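# Swap two rack shelves while keeping their vials aboard

## Task

Exchange the places of the two removable shelves in the wall rack. Each vial must finish upright on the same shelf it was on at the start, and both shelves must be slid all the way in. Everything must stay put by itself, with no help from the robot. At the end, open the grippers and move the arms away.

## Robot and tools

Robot: two 6-joint arms, left_arm and right_arm, each with a parallel gripper. Joint order on each arm is waist, shoulder, elbow, wrist pitch, wrist yaw, wrist roll, then the gripper opening.

Frame: a single scene frame, in metres. Its origin sits on the table surface midway between the arms. +x points out over the table, +z points up, and left_arm is on the +y side. The names left and right refer to the arms, not to sides of a picture. Each result's state line gives, per arm, end_effector_position (metres) and end_effector_quat_wxyz. That point lies between the finger pads, roughly 1 cm short of the fingertips. The fingers point along the gripper's +z axis and close along its y axis. Reported positions can be somewhat wrong, especially when the arm is stretched far.

execute_actions(actions, pictures): actions is a list with no items or exactly one item.
- Empty list: sends nothing and just reports the current state.
- Motion: {"rows": [...], "steps": n}. n is 1 to 15, default 15, and each step lasts 1/30 s. One row is used per step, and the last row repeats if there are fewer rows than steps. Each row is one flat list of 14 numbers in [-1, 1] covering both arms, even if only one moves: left_arm's 6 joints and opening, then right_arm's 6 joints and opening.
- Wait: {"steps": n} with no rows, n up to 300. It sends nothing new and returns once n steps have passed since the previous result.
- pictures (true/false) chooses whether camera images come back. By default they do.
If a call is refused, nothing reaches the robot.

Joint numbers are offsets, not poses. Each is measured from that joint's angle in the most recent result that printed joint angles. Before any such result, and for the later calls in one reply, the offset is taken from where the arm is when the action begins. It is never measured from the previous row. Multiply by the scale to get radians: 1.0 = 1.264 (waist), 1.32 (shoulder), 1.276 (elbow), 1.83 (wrist pitch), 1.686 (wrist yaw), 2.022 (wrist roll).

Stated joint ranges in radians: waist -2.880..2.880, shoulder 0.000..3.142, elbow 0.000..3.019, wrist pitch -1.693..1.571, wrist yaw -1.571..1.571, wrist roll -2.094..2.094. The true limits may differ by up to 0.019 rad. A target more than 0.019 rad outside a range gets the call refused. A target past the true limit is clipped at that limit, and the result then says "joint sent to its limit". That note can refer to an earlier action.

An all-zero row is not a pause: it pulls the arm back to the reference angles. Arms also sag under load. To hold a pose, the first call of each reply should send the offsets needed to reach the wanted angles. Later calls in that reply should send zeros. If a joint keeps falling short, aim further.

Speed limits: on every step, each joint's target may lead its measured angle by at most 0.264 (waist), 0.32 (shoulder), 0.276 (elbow), 0.33 (wrist pitch), 0.186 (wrist yaw) or 0.522 (wrist roll) rad. If the targets would put the hand more than 70 mm from where it is, the whole arm's targets are scaled back, so big moves take several calls. Between calls the arms keep moving toward the last row sent. They give up once motion has almost stopped or a step is HELD, but fingers already moving carry on.

Opening is absolute: +1 is fully open, -1 is closed. grip_measured reports the finger opening on that same scale. Joint positions gives the pad gap in metres, 0.094 when fully open. Each gripper's reading may be off by about 1 mm. To hold a part, command about 0.03 below grip_measured for a firm grip, or less for a lighter one. Each pad pushes with roughly 50-62 N at most, less on very thin parts.

Result lines:
- Joint positions / Joint velocities: per arm, the six joints (rad, rad/s) and then the pad gap (m, m/s).
- "joint command not followed": the clearance checker changed or blocked some joint targets. The rest of the row still ran.
- HELD: marks steps where some or all of your row was withheld.
- MOTOR HOT: a motor has passed 85 °C while carrying load. At 100 °C an OVER-TEMPERATURE FAULT shuts that arm off and it drops until cooled. Don't hold loads longer than needed.
Occasionally a held part gets tugged or a loose item gets pushed by outside forces.

zoom_image(camera, region): returns an enlarged crop of that camera's latest image. region is [x0, y0, x1, y1] in image pixels from the top-left, at most 504x504. Cameras: cam_head_left, cam_head_right, cam_high, cam_low (672x504 each), cam_left_wrist, cam_right_wrist (616x616, fisheye). A calibration (K, distortion, T_world_to_cam) is supplied per camera. It may be slightly off, and results list any camera whose values changed.

finished_scene(scene): ends the current scene, given by its number, and grades it. It cannot be undone. Call it only after both shelves are swapped and pushed home, the vials are upright, and both grippers are open and clear. Replying with no tool call ends everything.

Avoid: dropping or tipping vials, slamming or shoving hard, pushing things off the work area, and letting the two arms collide or press on each other. Smooth, economical motion is preferred.

Each tool is called after "Request:" as name(argument=value, ...), one argument or row to a line, values as JSON.

## Session

Request:
execute_actions(
  actions=[],
)

Scene clock: 0.00 s of 9600.00 s.
left_arm: end_effector_position=(+0.5071, +0.1745, +0.5007) grip_measured=+1.000 end_effector_quat_wxyz=(+0.712, +0.061, +0.698, -0.055) | right_arm: end_effector_position=(+0.5295, -0.2863, +0.5045) grip_measured=+1.000 end_effector_quat_wxyz=(+0.712, -0.015, +0.701, +0.019)
Joint positions: left_arm=[0.003 1.045 1.055 0.009 0.017 0.011 0.094] | right_arm=[-0.005  1.038  1.063 -0.009 -0.008  0.006  0.094]
Joint velocities: left_arm=[ 0.005  0.015 -0.002  0.002 -0.066 -0.037  0.   ] | right_arm=[-0.005 -0.015 -0.002  0.012 -0.037  0.022  0.   ]

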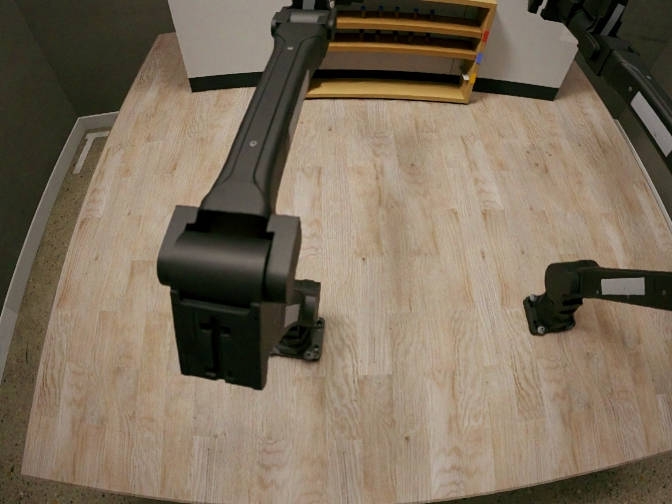

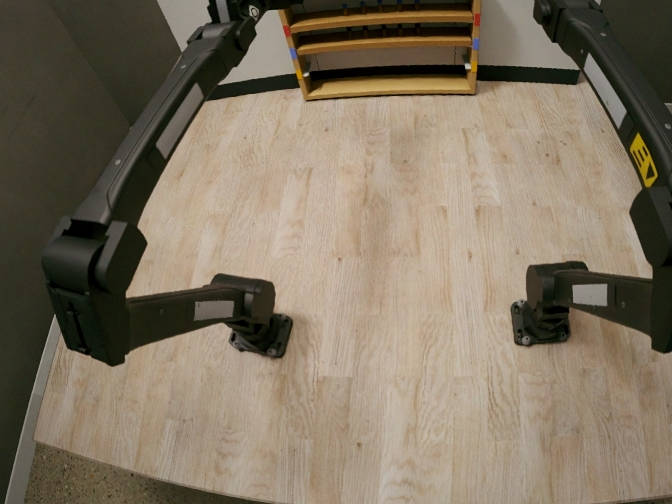

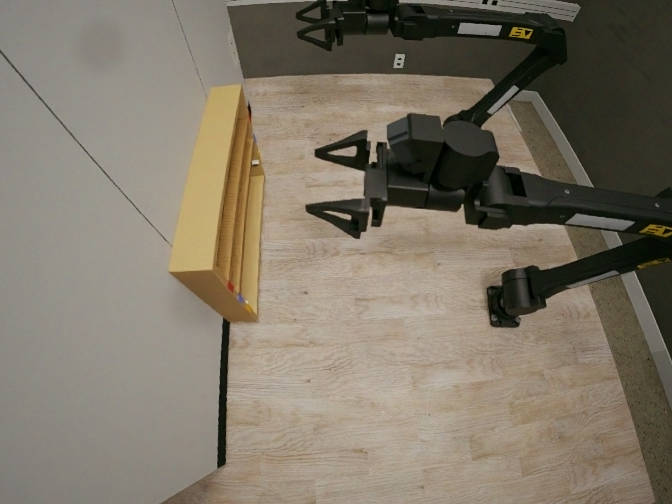

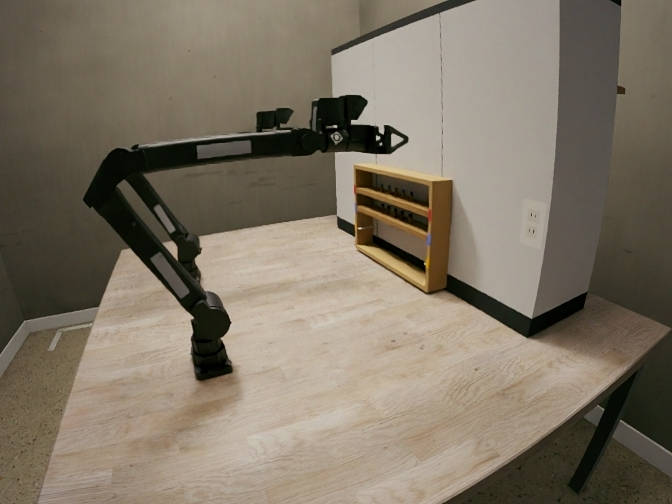

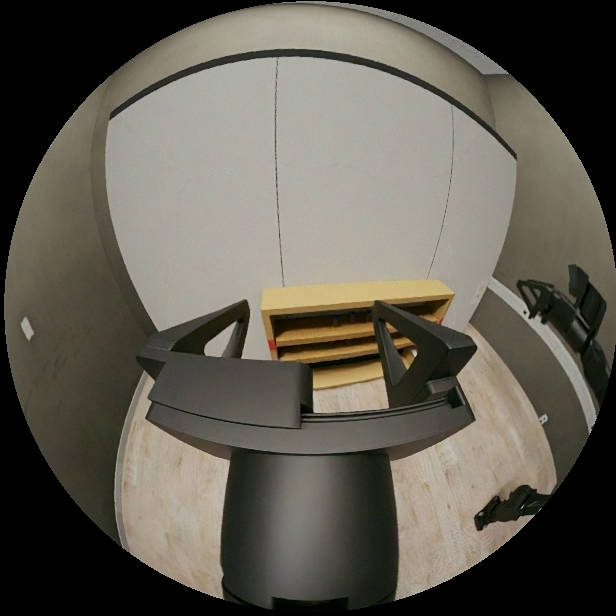

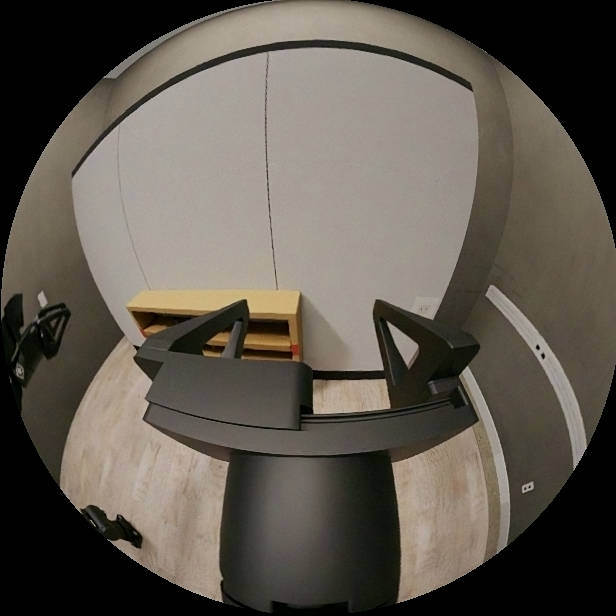

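Request:
zoom_image(
  camera="cam_low",
  region=[340, 150, 470, 300],
)

Request:
zoom_image(
  camera="cam_head_right",
  region=[270, 0, 500, 110],
)

Request:
zoom_image(
  camera="cam_high",
  region=[160, 70, 300, 330],
)

Region (340, 150, 470, 300) of cam_low's 672x504 image, scaled by 3.360, with more detail than that image has; it fills the left 437 columns of this view, and the rest is white.

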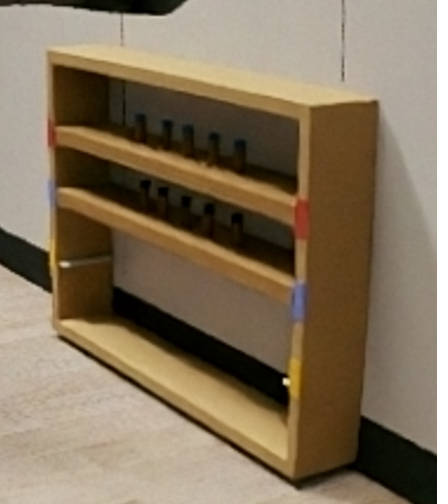

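Region (270, 0, 500, 110) of cam_head_right's 672x504 image, scaled by 2.191, with more detail than that image has; it fills the top 241 rows of this view, and the rest is white.

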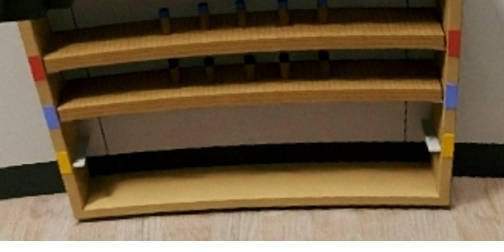

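Region (160, 70, 300, 330) of cam_high's 672x504 image, scaled by 1.938, with more detail than that image has; it fills the left 271 columns of this view, and the rest is white.

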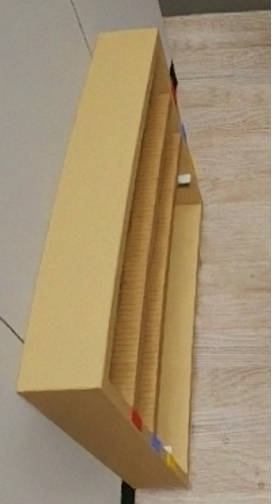

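Request:
execute_actions(
  actions=[
    {"rows":[[0,0,0,0.2,0,0.772,1,0,0,0,0,0,0,1]]},
  ],
  pictures=false,
)

Request:
execute_actions(
  actions=[
    {"steps":40},
  ],
  pictures=false,
)

Request:
execute_actions(
  actions=[
    {"rows":[[0,0,-0.3,0,0,0,1,0,0,0,0,0,0,1]]},
  ],
  pictures=false,
)

Request:
execute_actions(
  actions=[
    {"steps":40},
  ],
  pictures=false,
)

Request:
execute_actions(
  actions=[
    {"rows":[[0,0.3,0,0,0,0,1,0,0,0,0,0,0,1]]},
  ],
  pictures=false,
)

Request:
execute_actions(
  actions=[
    {"steps":40},
  ],
)

Scene clock: 16.80 s of 9600.00 s.
left_arm: end_effector_position=(+0.4925, +0.1766, +0.5753) grip_measured=+1.000 end_effector_quat_wxyz=(+0.677, +0.396, +0.412, +0.464) | right_arm: end_effector_position=(+0.5296, -0.2863, +0.5017) grip_measured=+1.000 end_effector_quat_wxyz=(+0.711, -0.015, +0.703, +0.019)
Joint positions: left_arm=[0.003 1.046 1.04  0.359 0.017 1.36  0.094] | right_arm=[-0.005  1.038  1.058 -0.009 -0.008  0.006  0.094]
Joint velocities: left_arm=[-0.005 -0.015 -0.017  0.017 -0.007  1.355  0.   ] | right_arm=[-0.015  0.015 -0.002 -0.037 -0.037  0.022  0.   ]
Steps of this call (steps 1 to 90: nothing new was sent; then 13.30 s passed at rest; steps 91 to 105: all 15 steps of this action). Readings (joint positions):
91: left_arm=[0.003 1.046 1.049 0.064 0.017 0.087] | right_arm=[-0.005 1.038 1.063 -0.009 -0.008 0.006]
92: left_arm=[0.003 1.051 1.041 0.165 0.017 0.186] | right_arm=[-0.005 1.038 1.062 -0.009 -0.008 0.006]
94: left_arm=[0.003 1.056 1.040 0.293 0.017 0.382] | right_arm=[-0.005 1.038 1.060 -0.009 -0.008 0.006]
98: left_arm=[0.003 1.046 1.040 0.355 0.017 0.774] | right_arm=[-0.005 1.038 1.058 -0.009 -0.008 0.006]
105: the state above

Scene clock: 18.13 s of 9600.00 s.
left_arm: end_effector_position=(+0.4925, +0.1766, +0.5753) grip_measured=+1.000 end_effector_quat_wxyz=(+0.627, +0.436, +0.370, +0.530) | right_arm: end_effector_position=(+0.5296, -0.2863, +0.5017) grip_measured=+1.000 end_effector_quat_wxyz=(+0.711, -0.015, +0.703, +0.019)
Joint positions: left_arm=[0.003 1.046 1.04  0.359 0.017 1.563 0.094] | right_arm=[-0.005  1.038  1.058 -0.009 -0.008  0.006  0.094]
Joint velocities: left_arm=[-0.015 -0.005 -0.007  0.007 -0.037 -0.022  0.   ] | right_arm=[ 0.005  0.015 -0.017 -0.002 -0.037  0.022  0.   ]
Steps of this call (steps 1 to 30: the robot went on to your last target; steps 31 to 40: nothing new was sent). Readings (joint positions):
1: left_arm=[0.003 1.046 1.040 0.359 0.017 1.401] | right_arm=[-0.005 1.038 1.058 -0.009 -0.008 0.006]
2: left_arm=[0.003 1.046 1.040 0.359 0.017 1.434] | right_arm=[-0.005 1.038 1.058 -0.009 -0.008 0.006]
4: left_arm=[0.003 1.046 1.040 0.359 0.017 1.480] | right_arm=[-0.005 1.038 1.058 -0.009 -0.008 0.006]
8: left_arm=[0.003 1.046 1.040 0.359 0.017 1.529] | right_arm=[-0.005 1.038 1.058 -0.009 -0.008 0.006]
40: the state above
All arms were judged still, so your last target was given up. Only a new action makes them travel on or press farther. Fingers that are still opening or closing keep moving.

Scene clock: 18.63 s of 9600.00 s.
left_arm: end_effector_position=(+0.4794, +0.1786, +0.3097) grip_measured=+1.000 end_effector_quat_wxyz=(+0.516, +0.561, +0.481, +0.433) | right_arm: end_effector_position=(+0.5296, -0.2863, +0.4988) grip_measured=+1.000 end_effector_quat_wxyz=(+0.709, -0.015, +0.705, +0.019)
Joint positions: left_arm=[0.003 1.071 0.63  0.348 0.017 1.563 0.094] | right_arm=[-0.005  1.038  1.054 -0.009 -0.008  0.006  0.094]
Joint velocities: left_arm=[-0.015 -0.044  0.007  0.017  0.037 -0.007  0.   ] | right_arm=[-0.015 -0.005 -0.007  0.017 -0.007  0.037  0.   ]
Steps of this call (steps 1 to 15: all 15 steps of this action). Readings (joint positions):
1: left_arm=[0.003 1.044 1.026 0.362 0.017 1.563] | right_arm=[-0.005 1.038 1.058 -0.009 -0.008 0.006]
2: left_arm=[0.003 1.035 0.998 0.367 0.017 1.563] | right_arm=[-0.005 1.038 1.057 -0.009 -0.008 0.006]
4: left_arm=[0.003 1.020 0.918 0.367 0.017 1.563] | right_arm=[-0.005 1.038 1.056 -0.009 -0.008 0.006]
8: left_arm=[0.003 1.026 0.747 0.367 0.017 1.563] | right_arm=[-0.005 1.038 1.054 -0.009 -0.008 0.006]
15: the state above

Scene clock: 19.97 s of 9600.00 s.
left_arm: end_effector_position=(+0.4765, +0.1790, +0.3172) grip_measured=+1.000 end_effector_quat_wxyz=(+0.520, +0.557, +0.477, +0.437) | right_arm: end_effector_position=(+0.5296, -0.2863, +0.4988) grip_measured=+1.000 end_effector_quat_wxyz=(+0.709, -0.015, +0.705, +0.019)
Joint positions: left_arm=[0.003 1.055 0.63  0.348 0.017 1.563 0.094] | right_arm=[-0.005  1.038  1.054 -0.009 -0.008  0.006  0.094]
Joint velocities: left_arm=[ 0.005  0.005 -0.002  0.002 -0.022 -0.007  0.   ] | right_arm=[-0.015 -0.005 -0.002  0.027  0.007 -0.007  0.   ]
Steps of this call (steps 1 to 30: the robot went on to your last target; steps 31 to 40: nothing new was sent). Readings (joint positions):
1: left_arm=[0.003 1.068 0.630 0.348 0.017 1.563] | right_arm=[-0.005 1.038 1.054 -0.009 -0.008 0.006]
2: left_arm=[0.003 1.065 0.630 0.348 0.017 1.563] | right_arm=[-0.005 1.038 1.054 -0.009 -0.008 0.006]
4: left_arm=[0.003 1.059 0.630 0.348 0.017 1.563] | right_arm=[-0.005 1.038 1.054 -0.009 -0.008 0.006]
8: left_arm=[0.003 1.055 0.630 0.348 0.017 1.563] | right_arm=[-0.005 1.038 1.054 -0.009 -0.008 0.006]
40: the state above
All arms were judged still, so your last target was given up. Only a new action makes them travel on or press farther. Fingers that are still opening or closing keep moving.

Scene clock: 20.47 s of 9600.00 s.
left_arm: end_effector_position=(+0.5031, +0.1751, +0.0877) grip_measured=+1.000 end_effector_quat_wxyz=(+0.376, +0.661, +0.569, +0.312) | right_arm: end_effector_position=(+0.5296, -0.2863, +0.4959) grip_measured=+1.000 end_effector_quat_wxyz=(+0.708, -0.015, +0.706, +0.019)
Joint positions: left_arm=[0.003 1.503 0.614 0.34  0.017 1.563 0.094] | right_arm=[-0.005  1.038  1.049 -0.009 -0.008  0.006  0.094]
Joint velocities: left_arm=[ 0.005 -0.22   0.007  0.012 -0.007 -0.007  0.   ] | right_arm=[-0.005 -0.015 -0.012 -0.002  0.022 -0.051  0.   ]
Steps of this call (steps 1 to 15: all 15 steps of this action). Readings (joint positions):
1: left_arm=[0.003 1.065 0.630 0.349 0.017 1.563] | right_arm=[-0.005 1.038 1.053 -0.009 -0.008 0.006]
2: left_arm=[0.003 1.086 0.632 0.353 0.017 1.563] | right_arm=[-0.005 1.038 1.053 -0.009 -0.008 0.006]
4: left_arm=[0.003 1.162 0.632 0.355 0.017 1.563] | right_arm=[-0.005 1.038 1.051 -0.009 -0.008 0.006]
8: left_arm=[0.003 1.373 0.632 0.355 0.017 1.563] | right_arm=[-0.005 1.038 1.049 -0.009 -0.008 0.006]
15: the state above

Scene clock: 21.80 s of 9600.00 s.
left_arm: end_effector_position=(+0.5046, +0.1748, +0.1118) grip_measured=+1.000 end_effector_quat_wxyz=(+0.392, +0.652, +0.561, +0.326) | right_arm: end_effector_position=(+0.5296, -0.2863, +0.4959) grip_measured=+1.000 end_effector_quat_wxyz=(+0.708, -0.015, +0.706, +0.019)
Joint positions: left_arm=[0.003 1.454 0.614 0.34  0.017 1.563 0.094] | right_arm=[-0.005  1.038  1.049 -0.009 -0.008  0.006  0.094]
Joint velocities: left_arm=[-0.005 -0.024  0.002 -0.007 -0.066 -0.051  0.   ] | right_arm=[-0.015 -0.005  0.007 -0.012 -0.051 -0.037  0.   ]
Steps of this call (steps 1 to 30: the robot went on to your last target; steps 31 to 40: nothing new was sent). Readings (joint positions):
1: left_arm=[0.003 1.494 0.614 0.340 0.017 1.563] | right_arm=[-0.005 1.038 1.049 -0.009 -0.008 0.006]
2: left_arm=[0.003 1.484 0.614 0.340 0.017 1.563] | right_arm=[-0.005 1.038 1.049 -0.009 -0.008 0.006]
4: left_arm=[0.003 1.466 0.614 0.340 0.017 1.563] | right_arm=[-0.005 1.038 1.049 -0.009 -0.008 0.006]
8: left_arm=[0.003 1.454 0.614 0.340 0.017 1.563] | right_arm=[-0.005 1.038 1.049 -0.009 -0.008 0.006]
40: the state above
All arms were judged still, so your last target was given up. Only a new action makes them travel on or press farther. Fingers that are still opening or closing keep moving.
camera_calibration (this result's frames):
cam_left_wrist: T_world_to_cam=[[-0.481783, 0.0658806, -0.87381, 0.328697], [-0.36899, 0.889204, 0.270487, 0.00811065], [0.794815, 0.452743, -0.404094, -0.31237], [0, 0, 0, 1]] pos_world=[0.40963, 0.112557, 0.158798]
cam_right_wrist: T_world_to_cam=[[0.0420122, -0.99911, -0.0038754, -0.310307], [-0.570642, -0.020811, -0.820935, 0.71027], [0.820124, 0.0367007, -0.571008, -0.0179496], [0, 0, 0, 1]] pos_world=[0.433068, -0.29459, 0.571634]

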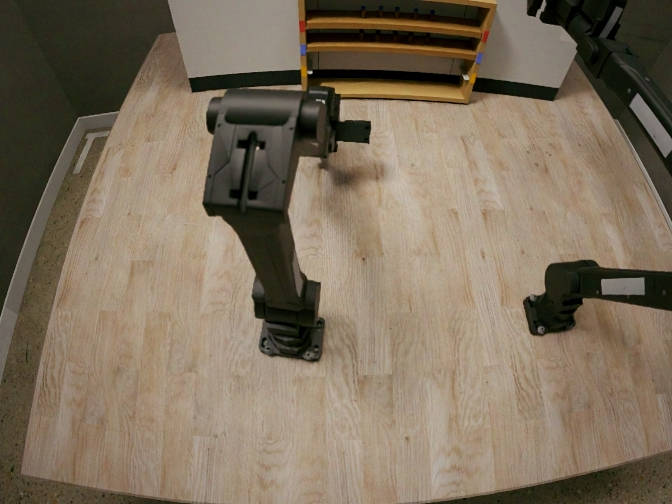

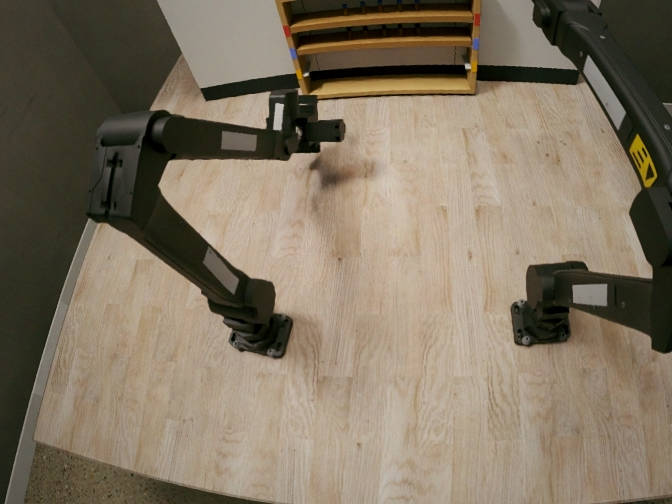

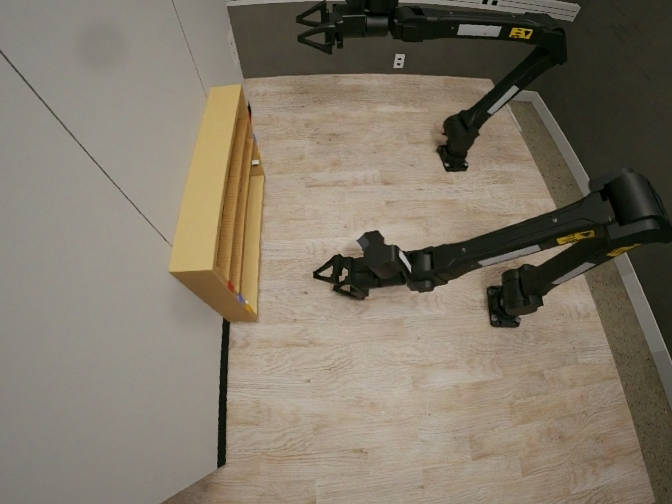

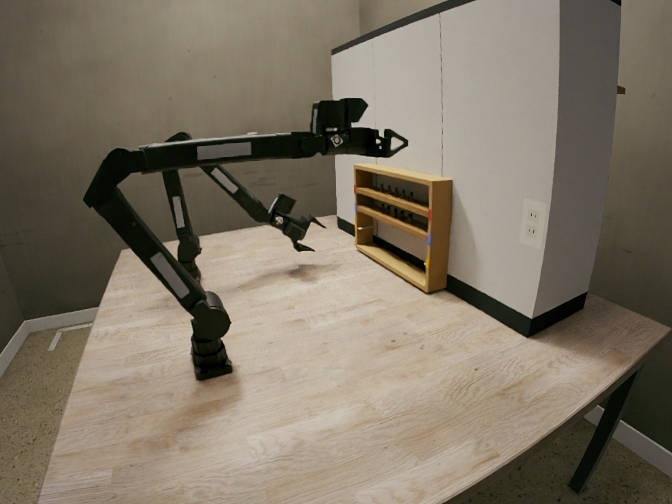

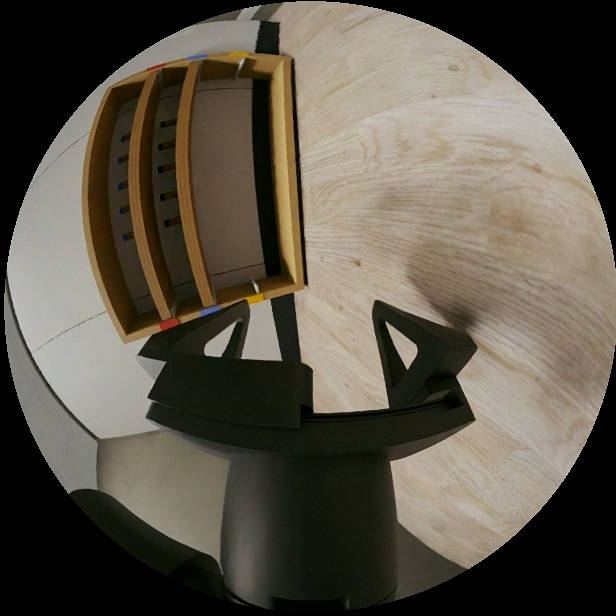

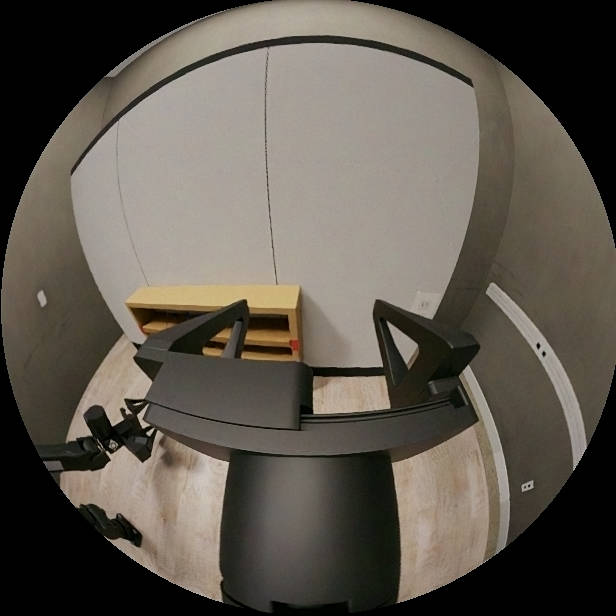

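Request:
execute_actions(
  actions=[
    {"rows":[[-0.1,0,0.1,0.2,0.1,0,0,0,0,0,0,0,0,1],[-0.1,0,0.1,0.2,0.1,0,0,0,0,0,0,0,0,1],[-0.2,0.05,0.15,0.3,0.2,0,0,0,0,0,0,0,0,1],[-0.2,0.1,0.15,0.325,0.2,0,0,0,0,0,0,0,0,1],[-0.3,0.15,0.15,0.325,0.3,0,0,0,0,0,0,0,0,1],[-0.384,0.208,0.155,0.328,0.36,0.004,0,0,0,0,0,0,0,1]]},
  ],
  pictures=false,
)

Request:
execute_actions(
  actions=[
    {"steps":45},
  ],
)

Scene clock: 40.20 s of 9600.00 s.
left_arm: end_effector_position=(+0.4199, -0.1476, +0.1637) grip_measured=+0.001 end_effector_quat_wxyz=(+0.674, +0.714, +0.156, +0.108) | right_arm: end_effector_position=(+0.5297, -0.2863, +0.4931) grip_measured=+1.000 end_effector_quat_wxyz=(+0.706, -0.015, +0.708, +0.019)
Joint positions: left_arm=[-0.438  1.716  0.753  0.88   0.608  1.563  0.047] | right_arm=[-0.005  1.038  1.045 -0.009 -0.008  0.006  0.094]
Joint velocities: left_arm=[-1.099  0.503  0.261  0.618  0.388  0.022 -0.   ] | right_arm=[ 0.024 -0.005 -0.002  0.002  0.007 -0.037  0.   ]
Steps of this call (steps 1 to 90: nothing new was sent; then 14.90 s passed at rest; steps 91 to 105: all 15 steps of this action). Readings (joint positions):
91: left_arm=[0.001 1.455 0.614 0.364 0.052 1.563] | right_arm=[-0.005 1.038 1.049 -0.009 -0.008 0.006]
92: left_arm=[-0.007 1.459 0.614 0.410 0.087 1.563] | right_arm=[-0.005 1.038 1.048 -0.009 -0.008 0.006]
94: left_arm=[-0.042 1.469 0.630 0.490 0.158 1.563] | right_arm=[-0.005 1.038 1.047 -0.009 -0.008 0.006]
98: left_arm=[-0.168 1.553 0.688 0.668 0.320 1.563] | right_arm=[-0.005 1.038 1.045 -0.009 -0.008 0.006]
105: the state above

Scene clock: 41.70 s of 9600.00 s.
left_arm: end_effector_position=(+0.4023, -0.1742, +0.1647) grip_measured=+0.001 end_effector_quat_wxyz=(+0.686, +0.711, +0.124, +0.093) | right_arm: end_effector_position=(+0.5297, -0.2863, +0.4931) grip_measured=+1.000 end_effector_quat_wxyz=(+0.706, -0.015, +0.708, +0.019)
Joint positions: left_arm=[-0.489  1.744  0.771  0.922  0.624  1.563  0.047] | right_arm=[-0.005  1.038  1.045 -0.009 -0.008  0.006  0.094]
Joint velocities: left_arm=[-0.015 -0.005 -0.012 -0.012 -0.037  0.095 -0.   ] | right_arm=[ 0.005 -0.005 -0.007 -0.002  0.037  0.051  0.   ]
Steps of this call (steps 1 to 30: the robot went on to your last target; steps 31 to 45: nothing new was sent). Readings (joint positions):
1: left_arm=[-0.470 1.731 0.761 0.896 0.618 1.563] | right_arm=[-0.005 1.038 1.045 -0.009 -0.008 0.006]
2: left_arm=[-0.495 1.740 0.767 0.905 0.621 1.563] | right_arm=[-0.005 1.038 1.045 -0.009 -0.008 0.006]
4: left_arm=[-0.515 1.745 0.770 0.914 0.624 1.563] | right_arm=[-0.005 1.038 1.045 -0.009 -0.008 0.006]
8: left_arm=[-0.501 1.744 0.771 0.922 0.624 1.563] | right_arm=[-0.005 1.038 1.045 -0.009 -0.008 0.006]
45: the state above
All arms were judged still, so your last target was given up. Only a new action makes them travel on or press farther. Fingers that are still opening or closing keep moving.
camera_calibration (this result's frames):
cam_left_wrist: T_world_to_cam=[[-0.0487923, 0.0354373, -0.99818, 0.189689], [0.601731, 0.798698, -0.00105812, -0.095098], [0.797207, -0.600688, -0.060294, -0.292772], [0, 0, 0, 1]] pos_world=[0.299879, -0.106632, 0.171591]
cam_right_wrist: T_world_to_cam=[[0.0419944, -0.99911, -0.00388309, -0.310305], [-0.574391, -0.0209623, -0.818313, 0.708568], [0.817503, 0.036595, -0.57476, -0.0163952], [0, 0, 0, 1]] pos_world=[0.43343, -0.294576, 0.569202]

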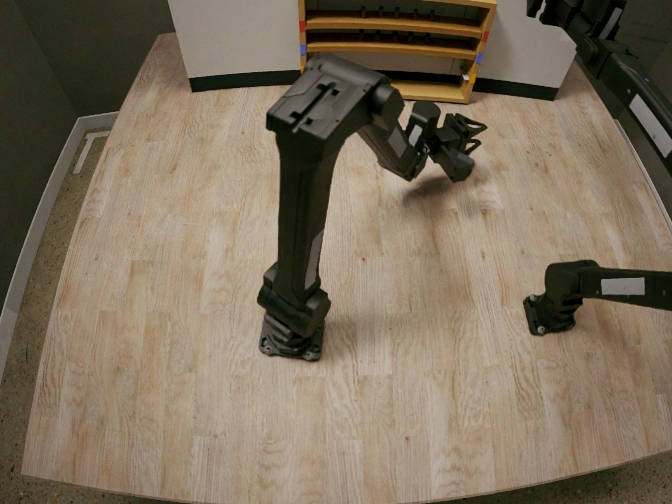

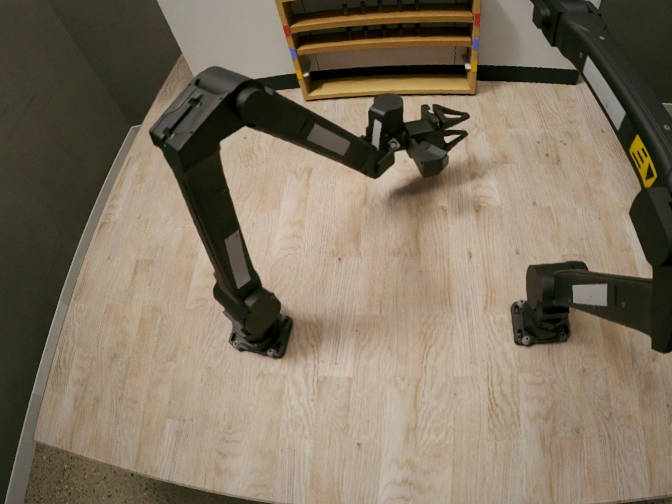

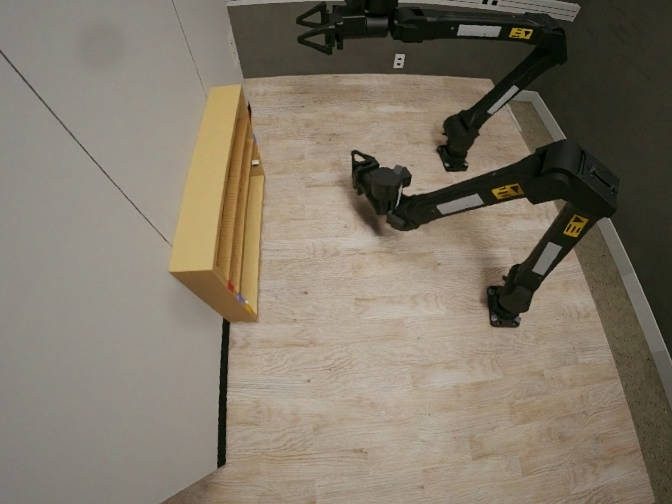

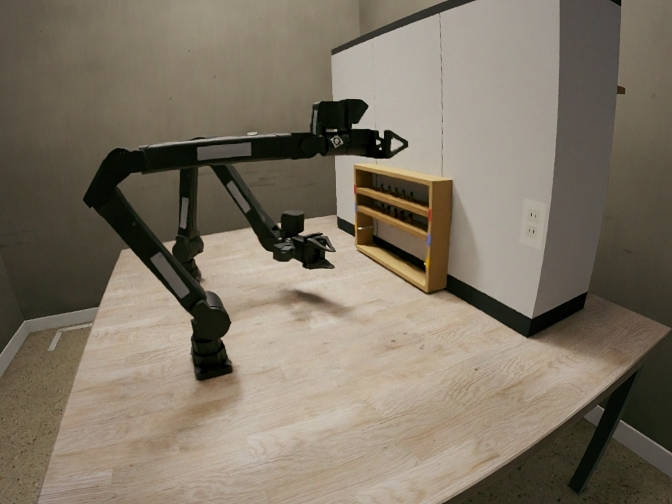

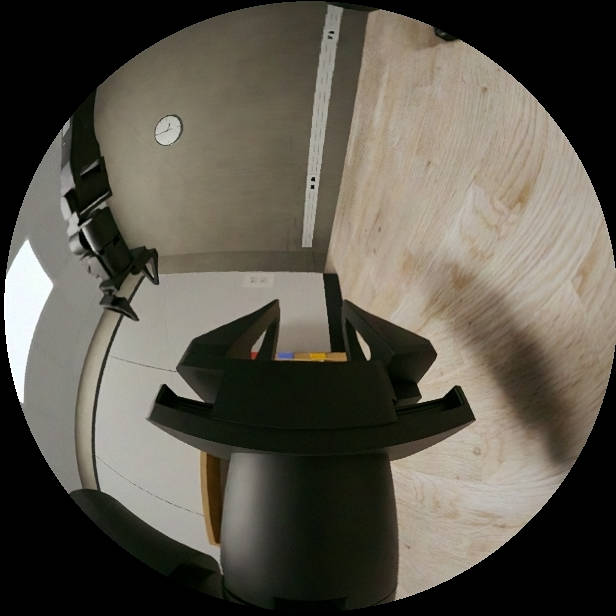

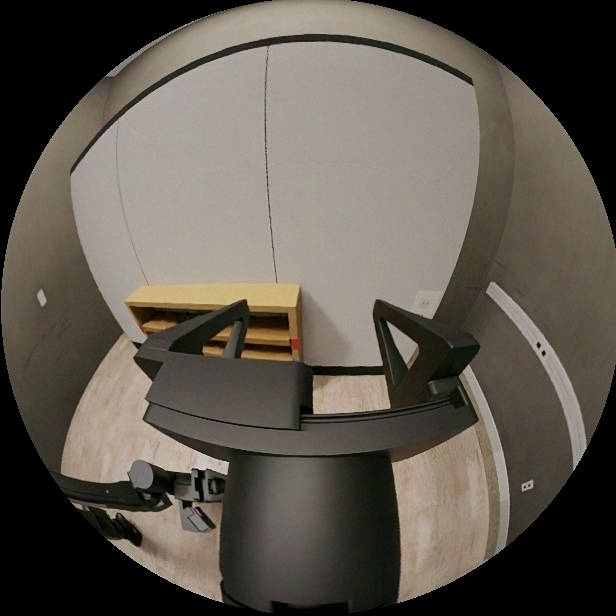

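Request:
execute_actions(
  actions=[
    {"rows":[[0.083,-0.038,0.016,0.02,-0.686,0.004,0,0,0,0.01,0,0,0,1]]},
  ],
  pictures=false,
)

Request:
execute_actions(
  actions=[
    {"steps":75},
  ],
)

Scene clock: 46.73 s of 9600.00 s.
left_arm: end_effector_position=(+0.5487, +0.0337, +0.1902) grip_measured=+0.001 end_effector_quat_wxyz=(+0.503, +0.495, +0.502, +0.499) | right_arm: end_effector_position=(+0.5297, -0.2863, +0.4931) grip_measured=+1.000 end_effector_quat_wxyz=(+0.706, -0.015, +0.708, +0.019)
Joint positions: left_arm=[-0.373  1.707  0.771  0.942 -0.526  1.563  0.047] | right_arm=[-0.005  1.038  1.045 -0.009 -0.008  0.006  0.094]
Joint velocities: left_arm=[ 0.005 -0.005 -0.012  0.007 -0.037 -0.022  0.   ] | right_arm=[-0.024  0.005  0.007 -0.007 -0.081  0.007  0.   ]
Steps of this call (steps 1 to 90: nothing new was sent; then 1.53 s passed at rest; steps 91 to 105: all 15 steps of this action). Readings (joint positions):
91: left_arm=[-0.486 1.743 0.771 0.924 0.554 1.563] | right_arm=[-0.005 1.038 1.045 -0.009 -0.008 0.006]
92: left_arm=[-0.479 1.741 0.771 0.926 0.468 1.563] | right_arm=[-0.005 1.038 1.045 -0.009 -0.008 0.006]
94: left_arm=[-0.444 1.731 0.771 0.933 0.283 1.563] | right_arm=[-0.005 1.038 1.045 -0.009 -0.008 0.006]
98: left_arm=[-0.380 1.712 0.771 0.940 -0.118 1.563] | right_arm=[-0.005 1.038 1.045 -0.009 -0.008 0.006]
105: the state above

Scene clock: 49.23 s of 9600.00 s.
left_arm: end_effector_position=(+0.5487, +0.0341, +0.1902) grip_measured=+0.001 end_effector_quat_wxyz=(+0.503, +0.494, +0.503, +0.500) | right_arm: end_effector_position=(+0.5297, -0.2863, +0.4931) grip_measured=+1.000 end_effector_quat_wxyz=(+0.706, -0.015, +0.708, +0.019)
Joint positions: left_arm=[-0.373  1.707  0.771  0.942 -0.529  1.563  0.047] | right_arm=[-0.005  1.038  1.045 -0.009 -0.008  0.006  0.094]
Joint velocities: left_arm=[-0.015 -0.005 -0.017  0.022 -0.051 -0.037  0.   ] | right_arm=[-0.024 -0.005 -0.002  0.007 -0.037 -0.066  0.   ]
Steps of this call (steps 1 to 15: the robot went on to your last target; steps 16 to 75: nothing new was sent). Readings (joint positions):
1: left_arm=[-0.373 1.707 0.771 0.942 -0.528 1.563] | right_arm=[-0.005 1.038 1.045 -0.009 -0.008 0.006]
2: left_arm=[-0.373 1.707 0.771 0.942 -0.528 1.563] | right_arm=[-0.005 1.038 1.045 -0.009 -0.008 0.006]
4: left_arm=[-0.373 1.707 0.771 0.942 -0.528 1.563] | right_arm=[-0.005 1.038 1.045 -0.009 -0.008 0.006]
8: left_arm=[-0.373 1.707 0.771 0.942 -0.529 1.563] | right_arm=[-0.005 1.038 1.045 -0.009 -0.008 0.006]
75: the state above
All arms were judged still, so your last target was given up. Only a new action makes them travel on or press farther. Fingers that are still opening or closing keep moving.
camera_calibration (this result's frames):
cam_left_wrist: T_world_to_cam=[[-0.00115501, -0.00890346, -0.99996, 0.190625], [-0.583205, 0.812299, -0.00655893, 0.301187], [0.812324, 0.583174, -0.00613075, -0.341819], [0, 0, 0, 1]] pos_world=[0.453542, -0.043617, 0.190497]
cam_right_wrist: T_world_to_cam=[[0.0419944, -0.99911, -0.00388309, -0.310305], [-0.574391, -0.0209623, -0.818313, 0.708568], [0.817503, 0.036595, -0.57476, -0.0163952], [0, 0, 0, 1]] pos_world=[0.43343, -0.294576, 0.569202]

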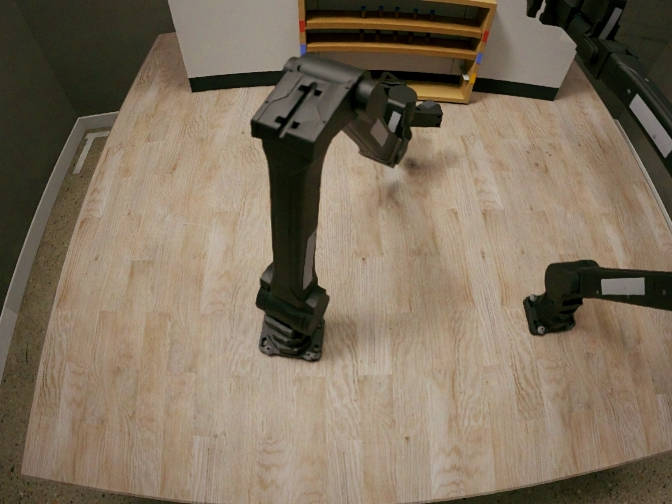

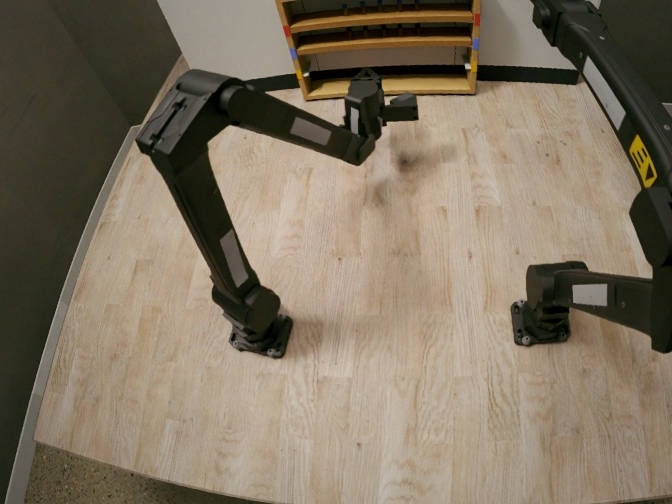

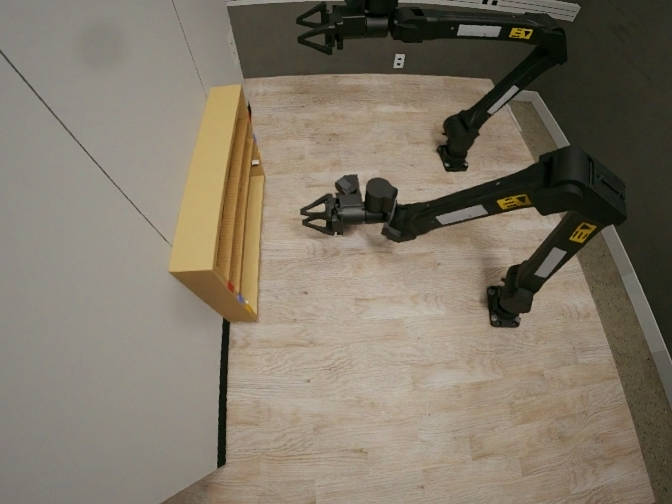

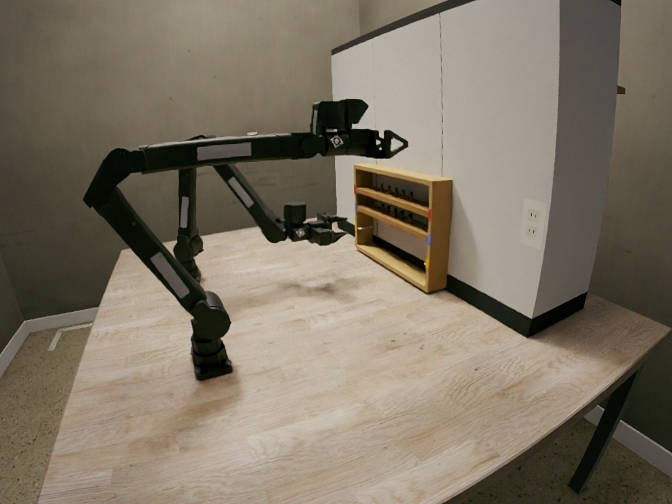

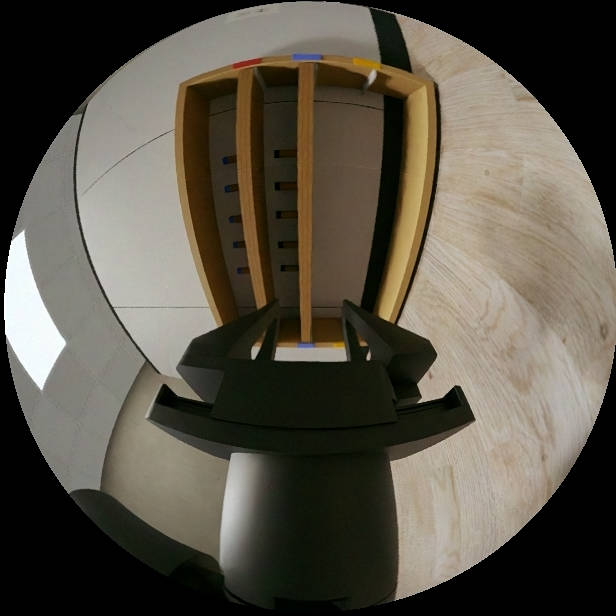

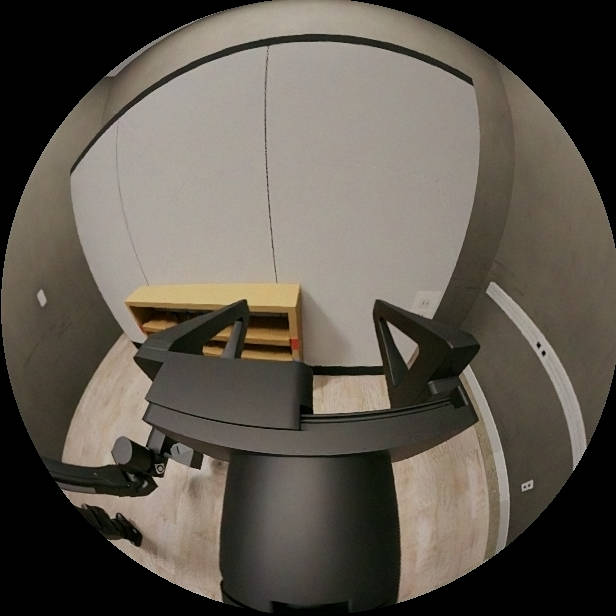

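Request:
execute_actions(
  actions=[
    {"rows":[[0.008,0.025,0.06,-0.015,0.008,0.004,0,0,0,0,0,0,0,1],[0.008,0.025,0.06,-0.015,0.008,0.004,0,0,0,0,0,0,0,1],[0.016,0.05,0.12,-0.03,0.016,0.004,0,0,0,0,0,0,0,1],[0.016,0.05,0.12,-0.03,0.016,0.004,0,0,0,0,0,0,0,1],[0.026,0.079,0.181,-0.047,0.024,0.004,0,0,0,0,0,0,0,1]]},
  ],
  pictures=false,
)

Request:
execute_actions(
  actions=[
    {"steps":30},
  ],
)

Scene clock: 60.53 s of 9600.00 s.
left_arm: end_effector_position=(+0.6141, +0.0096, +0.1997) grip_measured=+0.001 end_effector_quat_wxyz=(+0.510, +0.493, +0.498, +0.498) | right_arm: end_effector_position=(+0.5297, -0.2863, +0.4902) grip_measured=+1.000 end_effector_quat_wxyz=(+0.704, -0.015, +0.709, +0.019)
Joint positions: left_arm=[-0.347  1.82   0.977  0.861 -0.491  1.563  0.047] | right_arm=[-0.005  1.038  1.04  -0.009 -0.008  0.006  0.094]
Joint velocities: left_arm=[-0.005 -0.005 -0.012  0.012 -0.022 -0.022  0.   ] | right_arm=[-0.005  0.005 -0.002  0.002 -0.051 -0.095  0.   ]
Steps of this call (steps 1 to 90: nothing new was sent; then 7.80 s passed at rest; steps 91 to 105: all 15 steps of this action). Readings (joint positions):
91: left_arm=[-0.373 1.708 0.774 0.938 -0.525 1.563] | right_arm=[-0.005 1.038 1.044 -0.009 -0.008 0.006]
92: left_arm=[-0.373 1.712 0.781 0.932 -0.522 1.563] | right_arm=[-0.005 1.038 1.043 -0.009 -0.008 0.006]
94: left_arm=[-0.371 1.735 0.821 0.909 -0.509 1.563] | right_arm=[-0.005 1.038 1.042 -0.009 -0.008 0.006]
98: left_arm=[-0.358 1.809 0.957 0.868 -0.491 1.563] | right_arm=[-0.005 1.038 1.040 -0.009 -0.008 0.006]
105: the state above

Scene clock: 61.53 s of 9600.00 s.
left_arm: end_effector_position=(+0.6141, +0.0096, +0.1997) grip_measured=+0.001 end_effector_quat_wxyz=(+0.510, +0.493, +0.498, +0.498) | right_arm: end_effector_position=(+0.5297, -0.2863, +0.4902) grip_measured=+1.000 end_effector_quat_wxyz=(+0.704, -0.015, +0.709, +0.019)
Joint positions: left_arm=[-0.347  1.82   0.977  0.861 -0.491  1.563  0.047] | right_arm=[-0.005  1.038  1.04  -0.009 -0.008  0.006  0.094]
Joint velocities: left_arm=[ 0.005 -0.015 -0.017  0.002  0.066 -0.037  0.   ] | right_arm=[-0.034  0.015  0.002  0.002 -0.051  0.022  0.   ]
Steps of this call (steps 1 to 15: the robot went on to your last target; steps 16 to 30: nothing new was sent). Readings (joint positions):
1: left_arm=[-0.347 1.820 0.977 0.861 -0.491 1.563] | right_arm=[-0.005 1.038 1.040 -0.009 -0.008 0.006]
2: left_arm=[-0.347 1.820 0.977 0.861 -0.491 1.563] | right_arm=[-0.005 1.038 1.040 -0.009 -0.008 0.006]
4: left_arm=[-0.347 1.820 0.977 0.861 -0.491 1.563] | right_arm=[-0.005 1.038 1.040 -0.009 -0.008 0.006]
8: left_arm=[-0.347 1.820 0.977 0.861 -0.491 1.563] | right_arm=[-0.005 1.038 1.040 -0.009 -0.008 0.006]
30: the state above
All arms were judged still, so your last target was given up. Only a new action makes them travel on or press farther. Fingers that are still opening or closing keep moving.
camera_calibration (this result's frames):
cam_left_wrist: T_world_to_cam=[[0.00958869, -0.0144985, -0.999849, 0.193376], [-0.57343, 0.81907, -0.0173763, 0.355396], [0.819198, 0.57351, -0.00046006, -0.385869], [0, 0, 0, 1]] pos_world=[0.518044, -0.066991, 0.199345]
cam_right_wrist: T_world_to_cam=[[0.0419766, -0.999111, -0.00389069, -0.310303], [-0.578128, -0.0211131, -0.815673, 0.706859], [0.814866, 0.0364885, -0.5785, -0.0148486], [0, 0, 0, 1]] pos_world=[0.43378, -0.294562, 0.566769]

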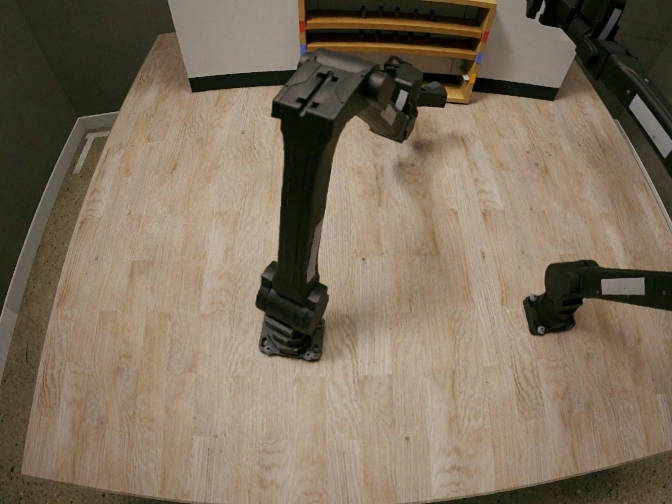

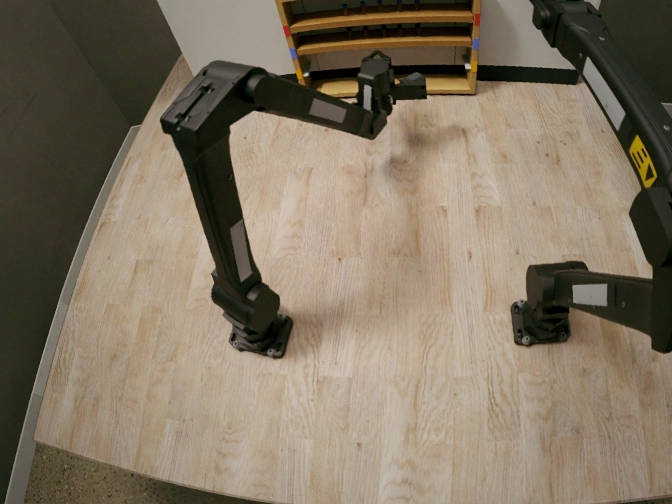

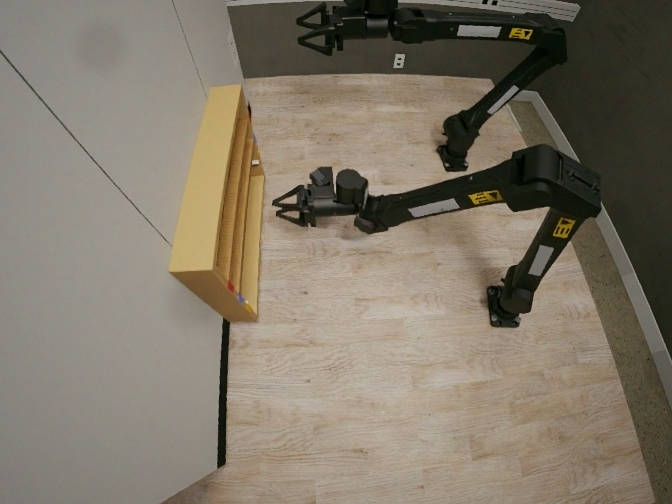

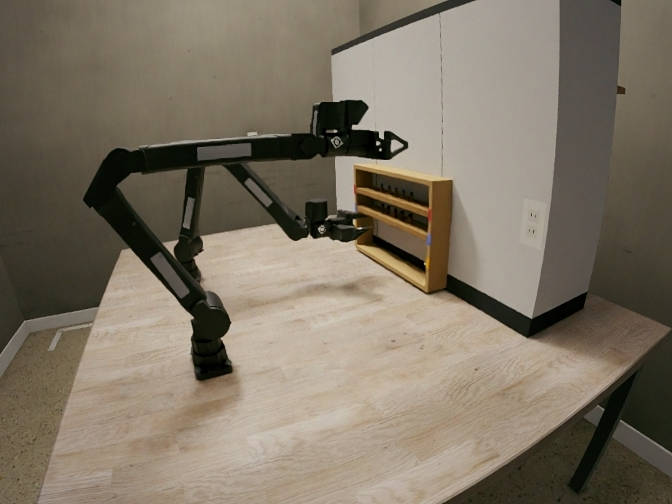

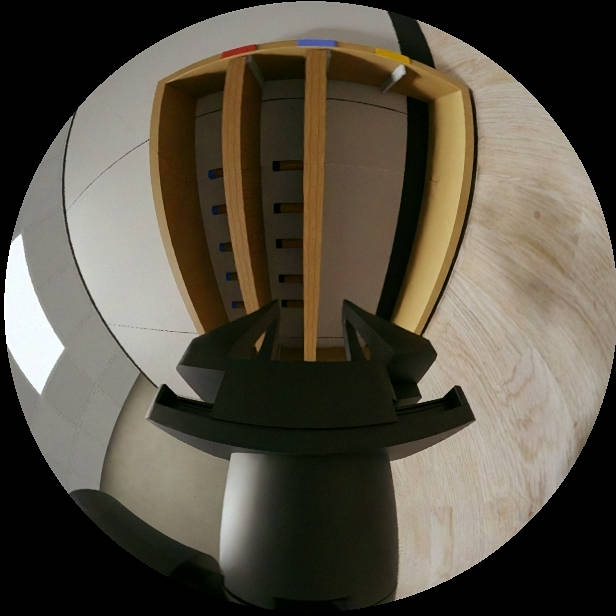

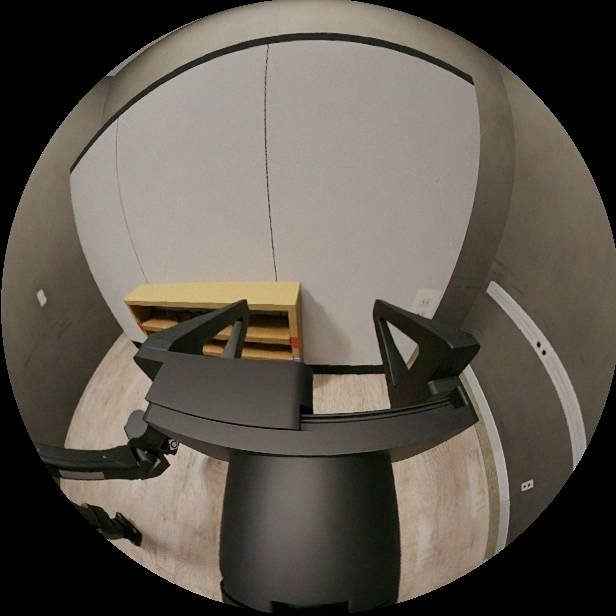

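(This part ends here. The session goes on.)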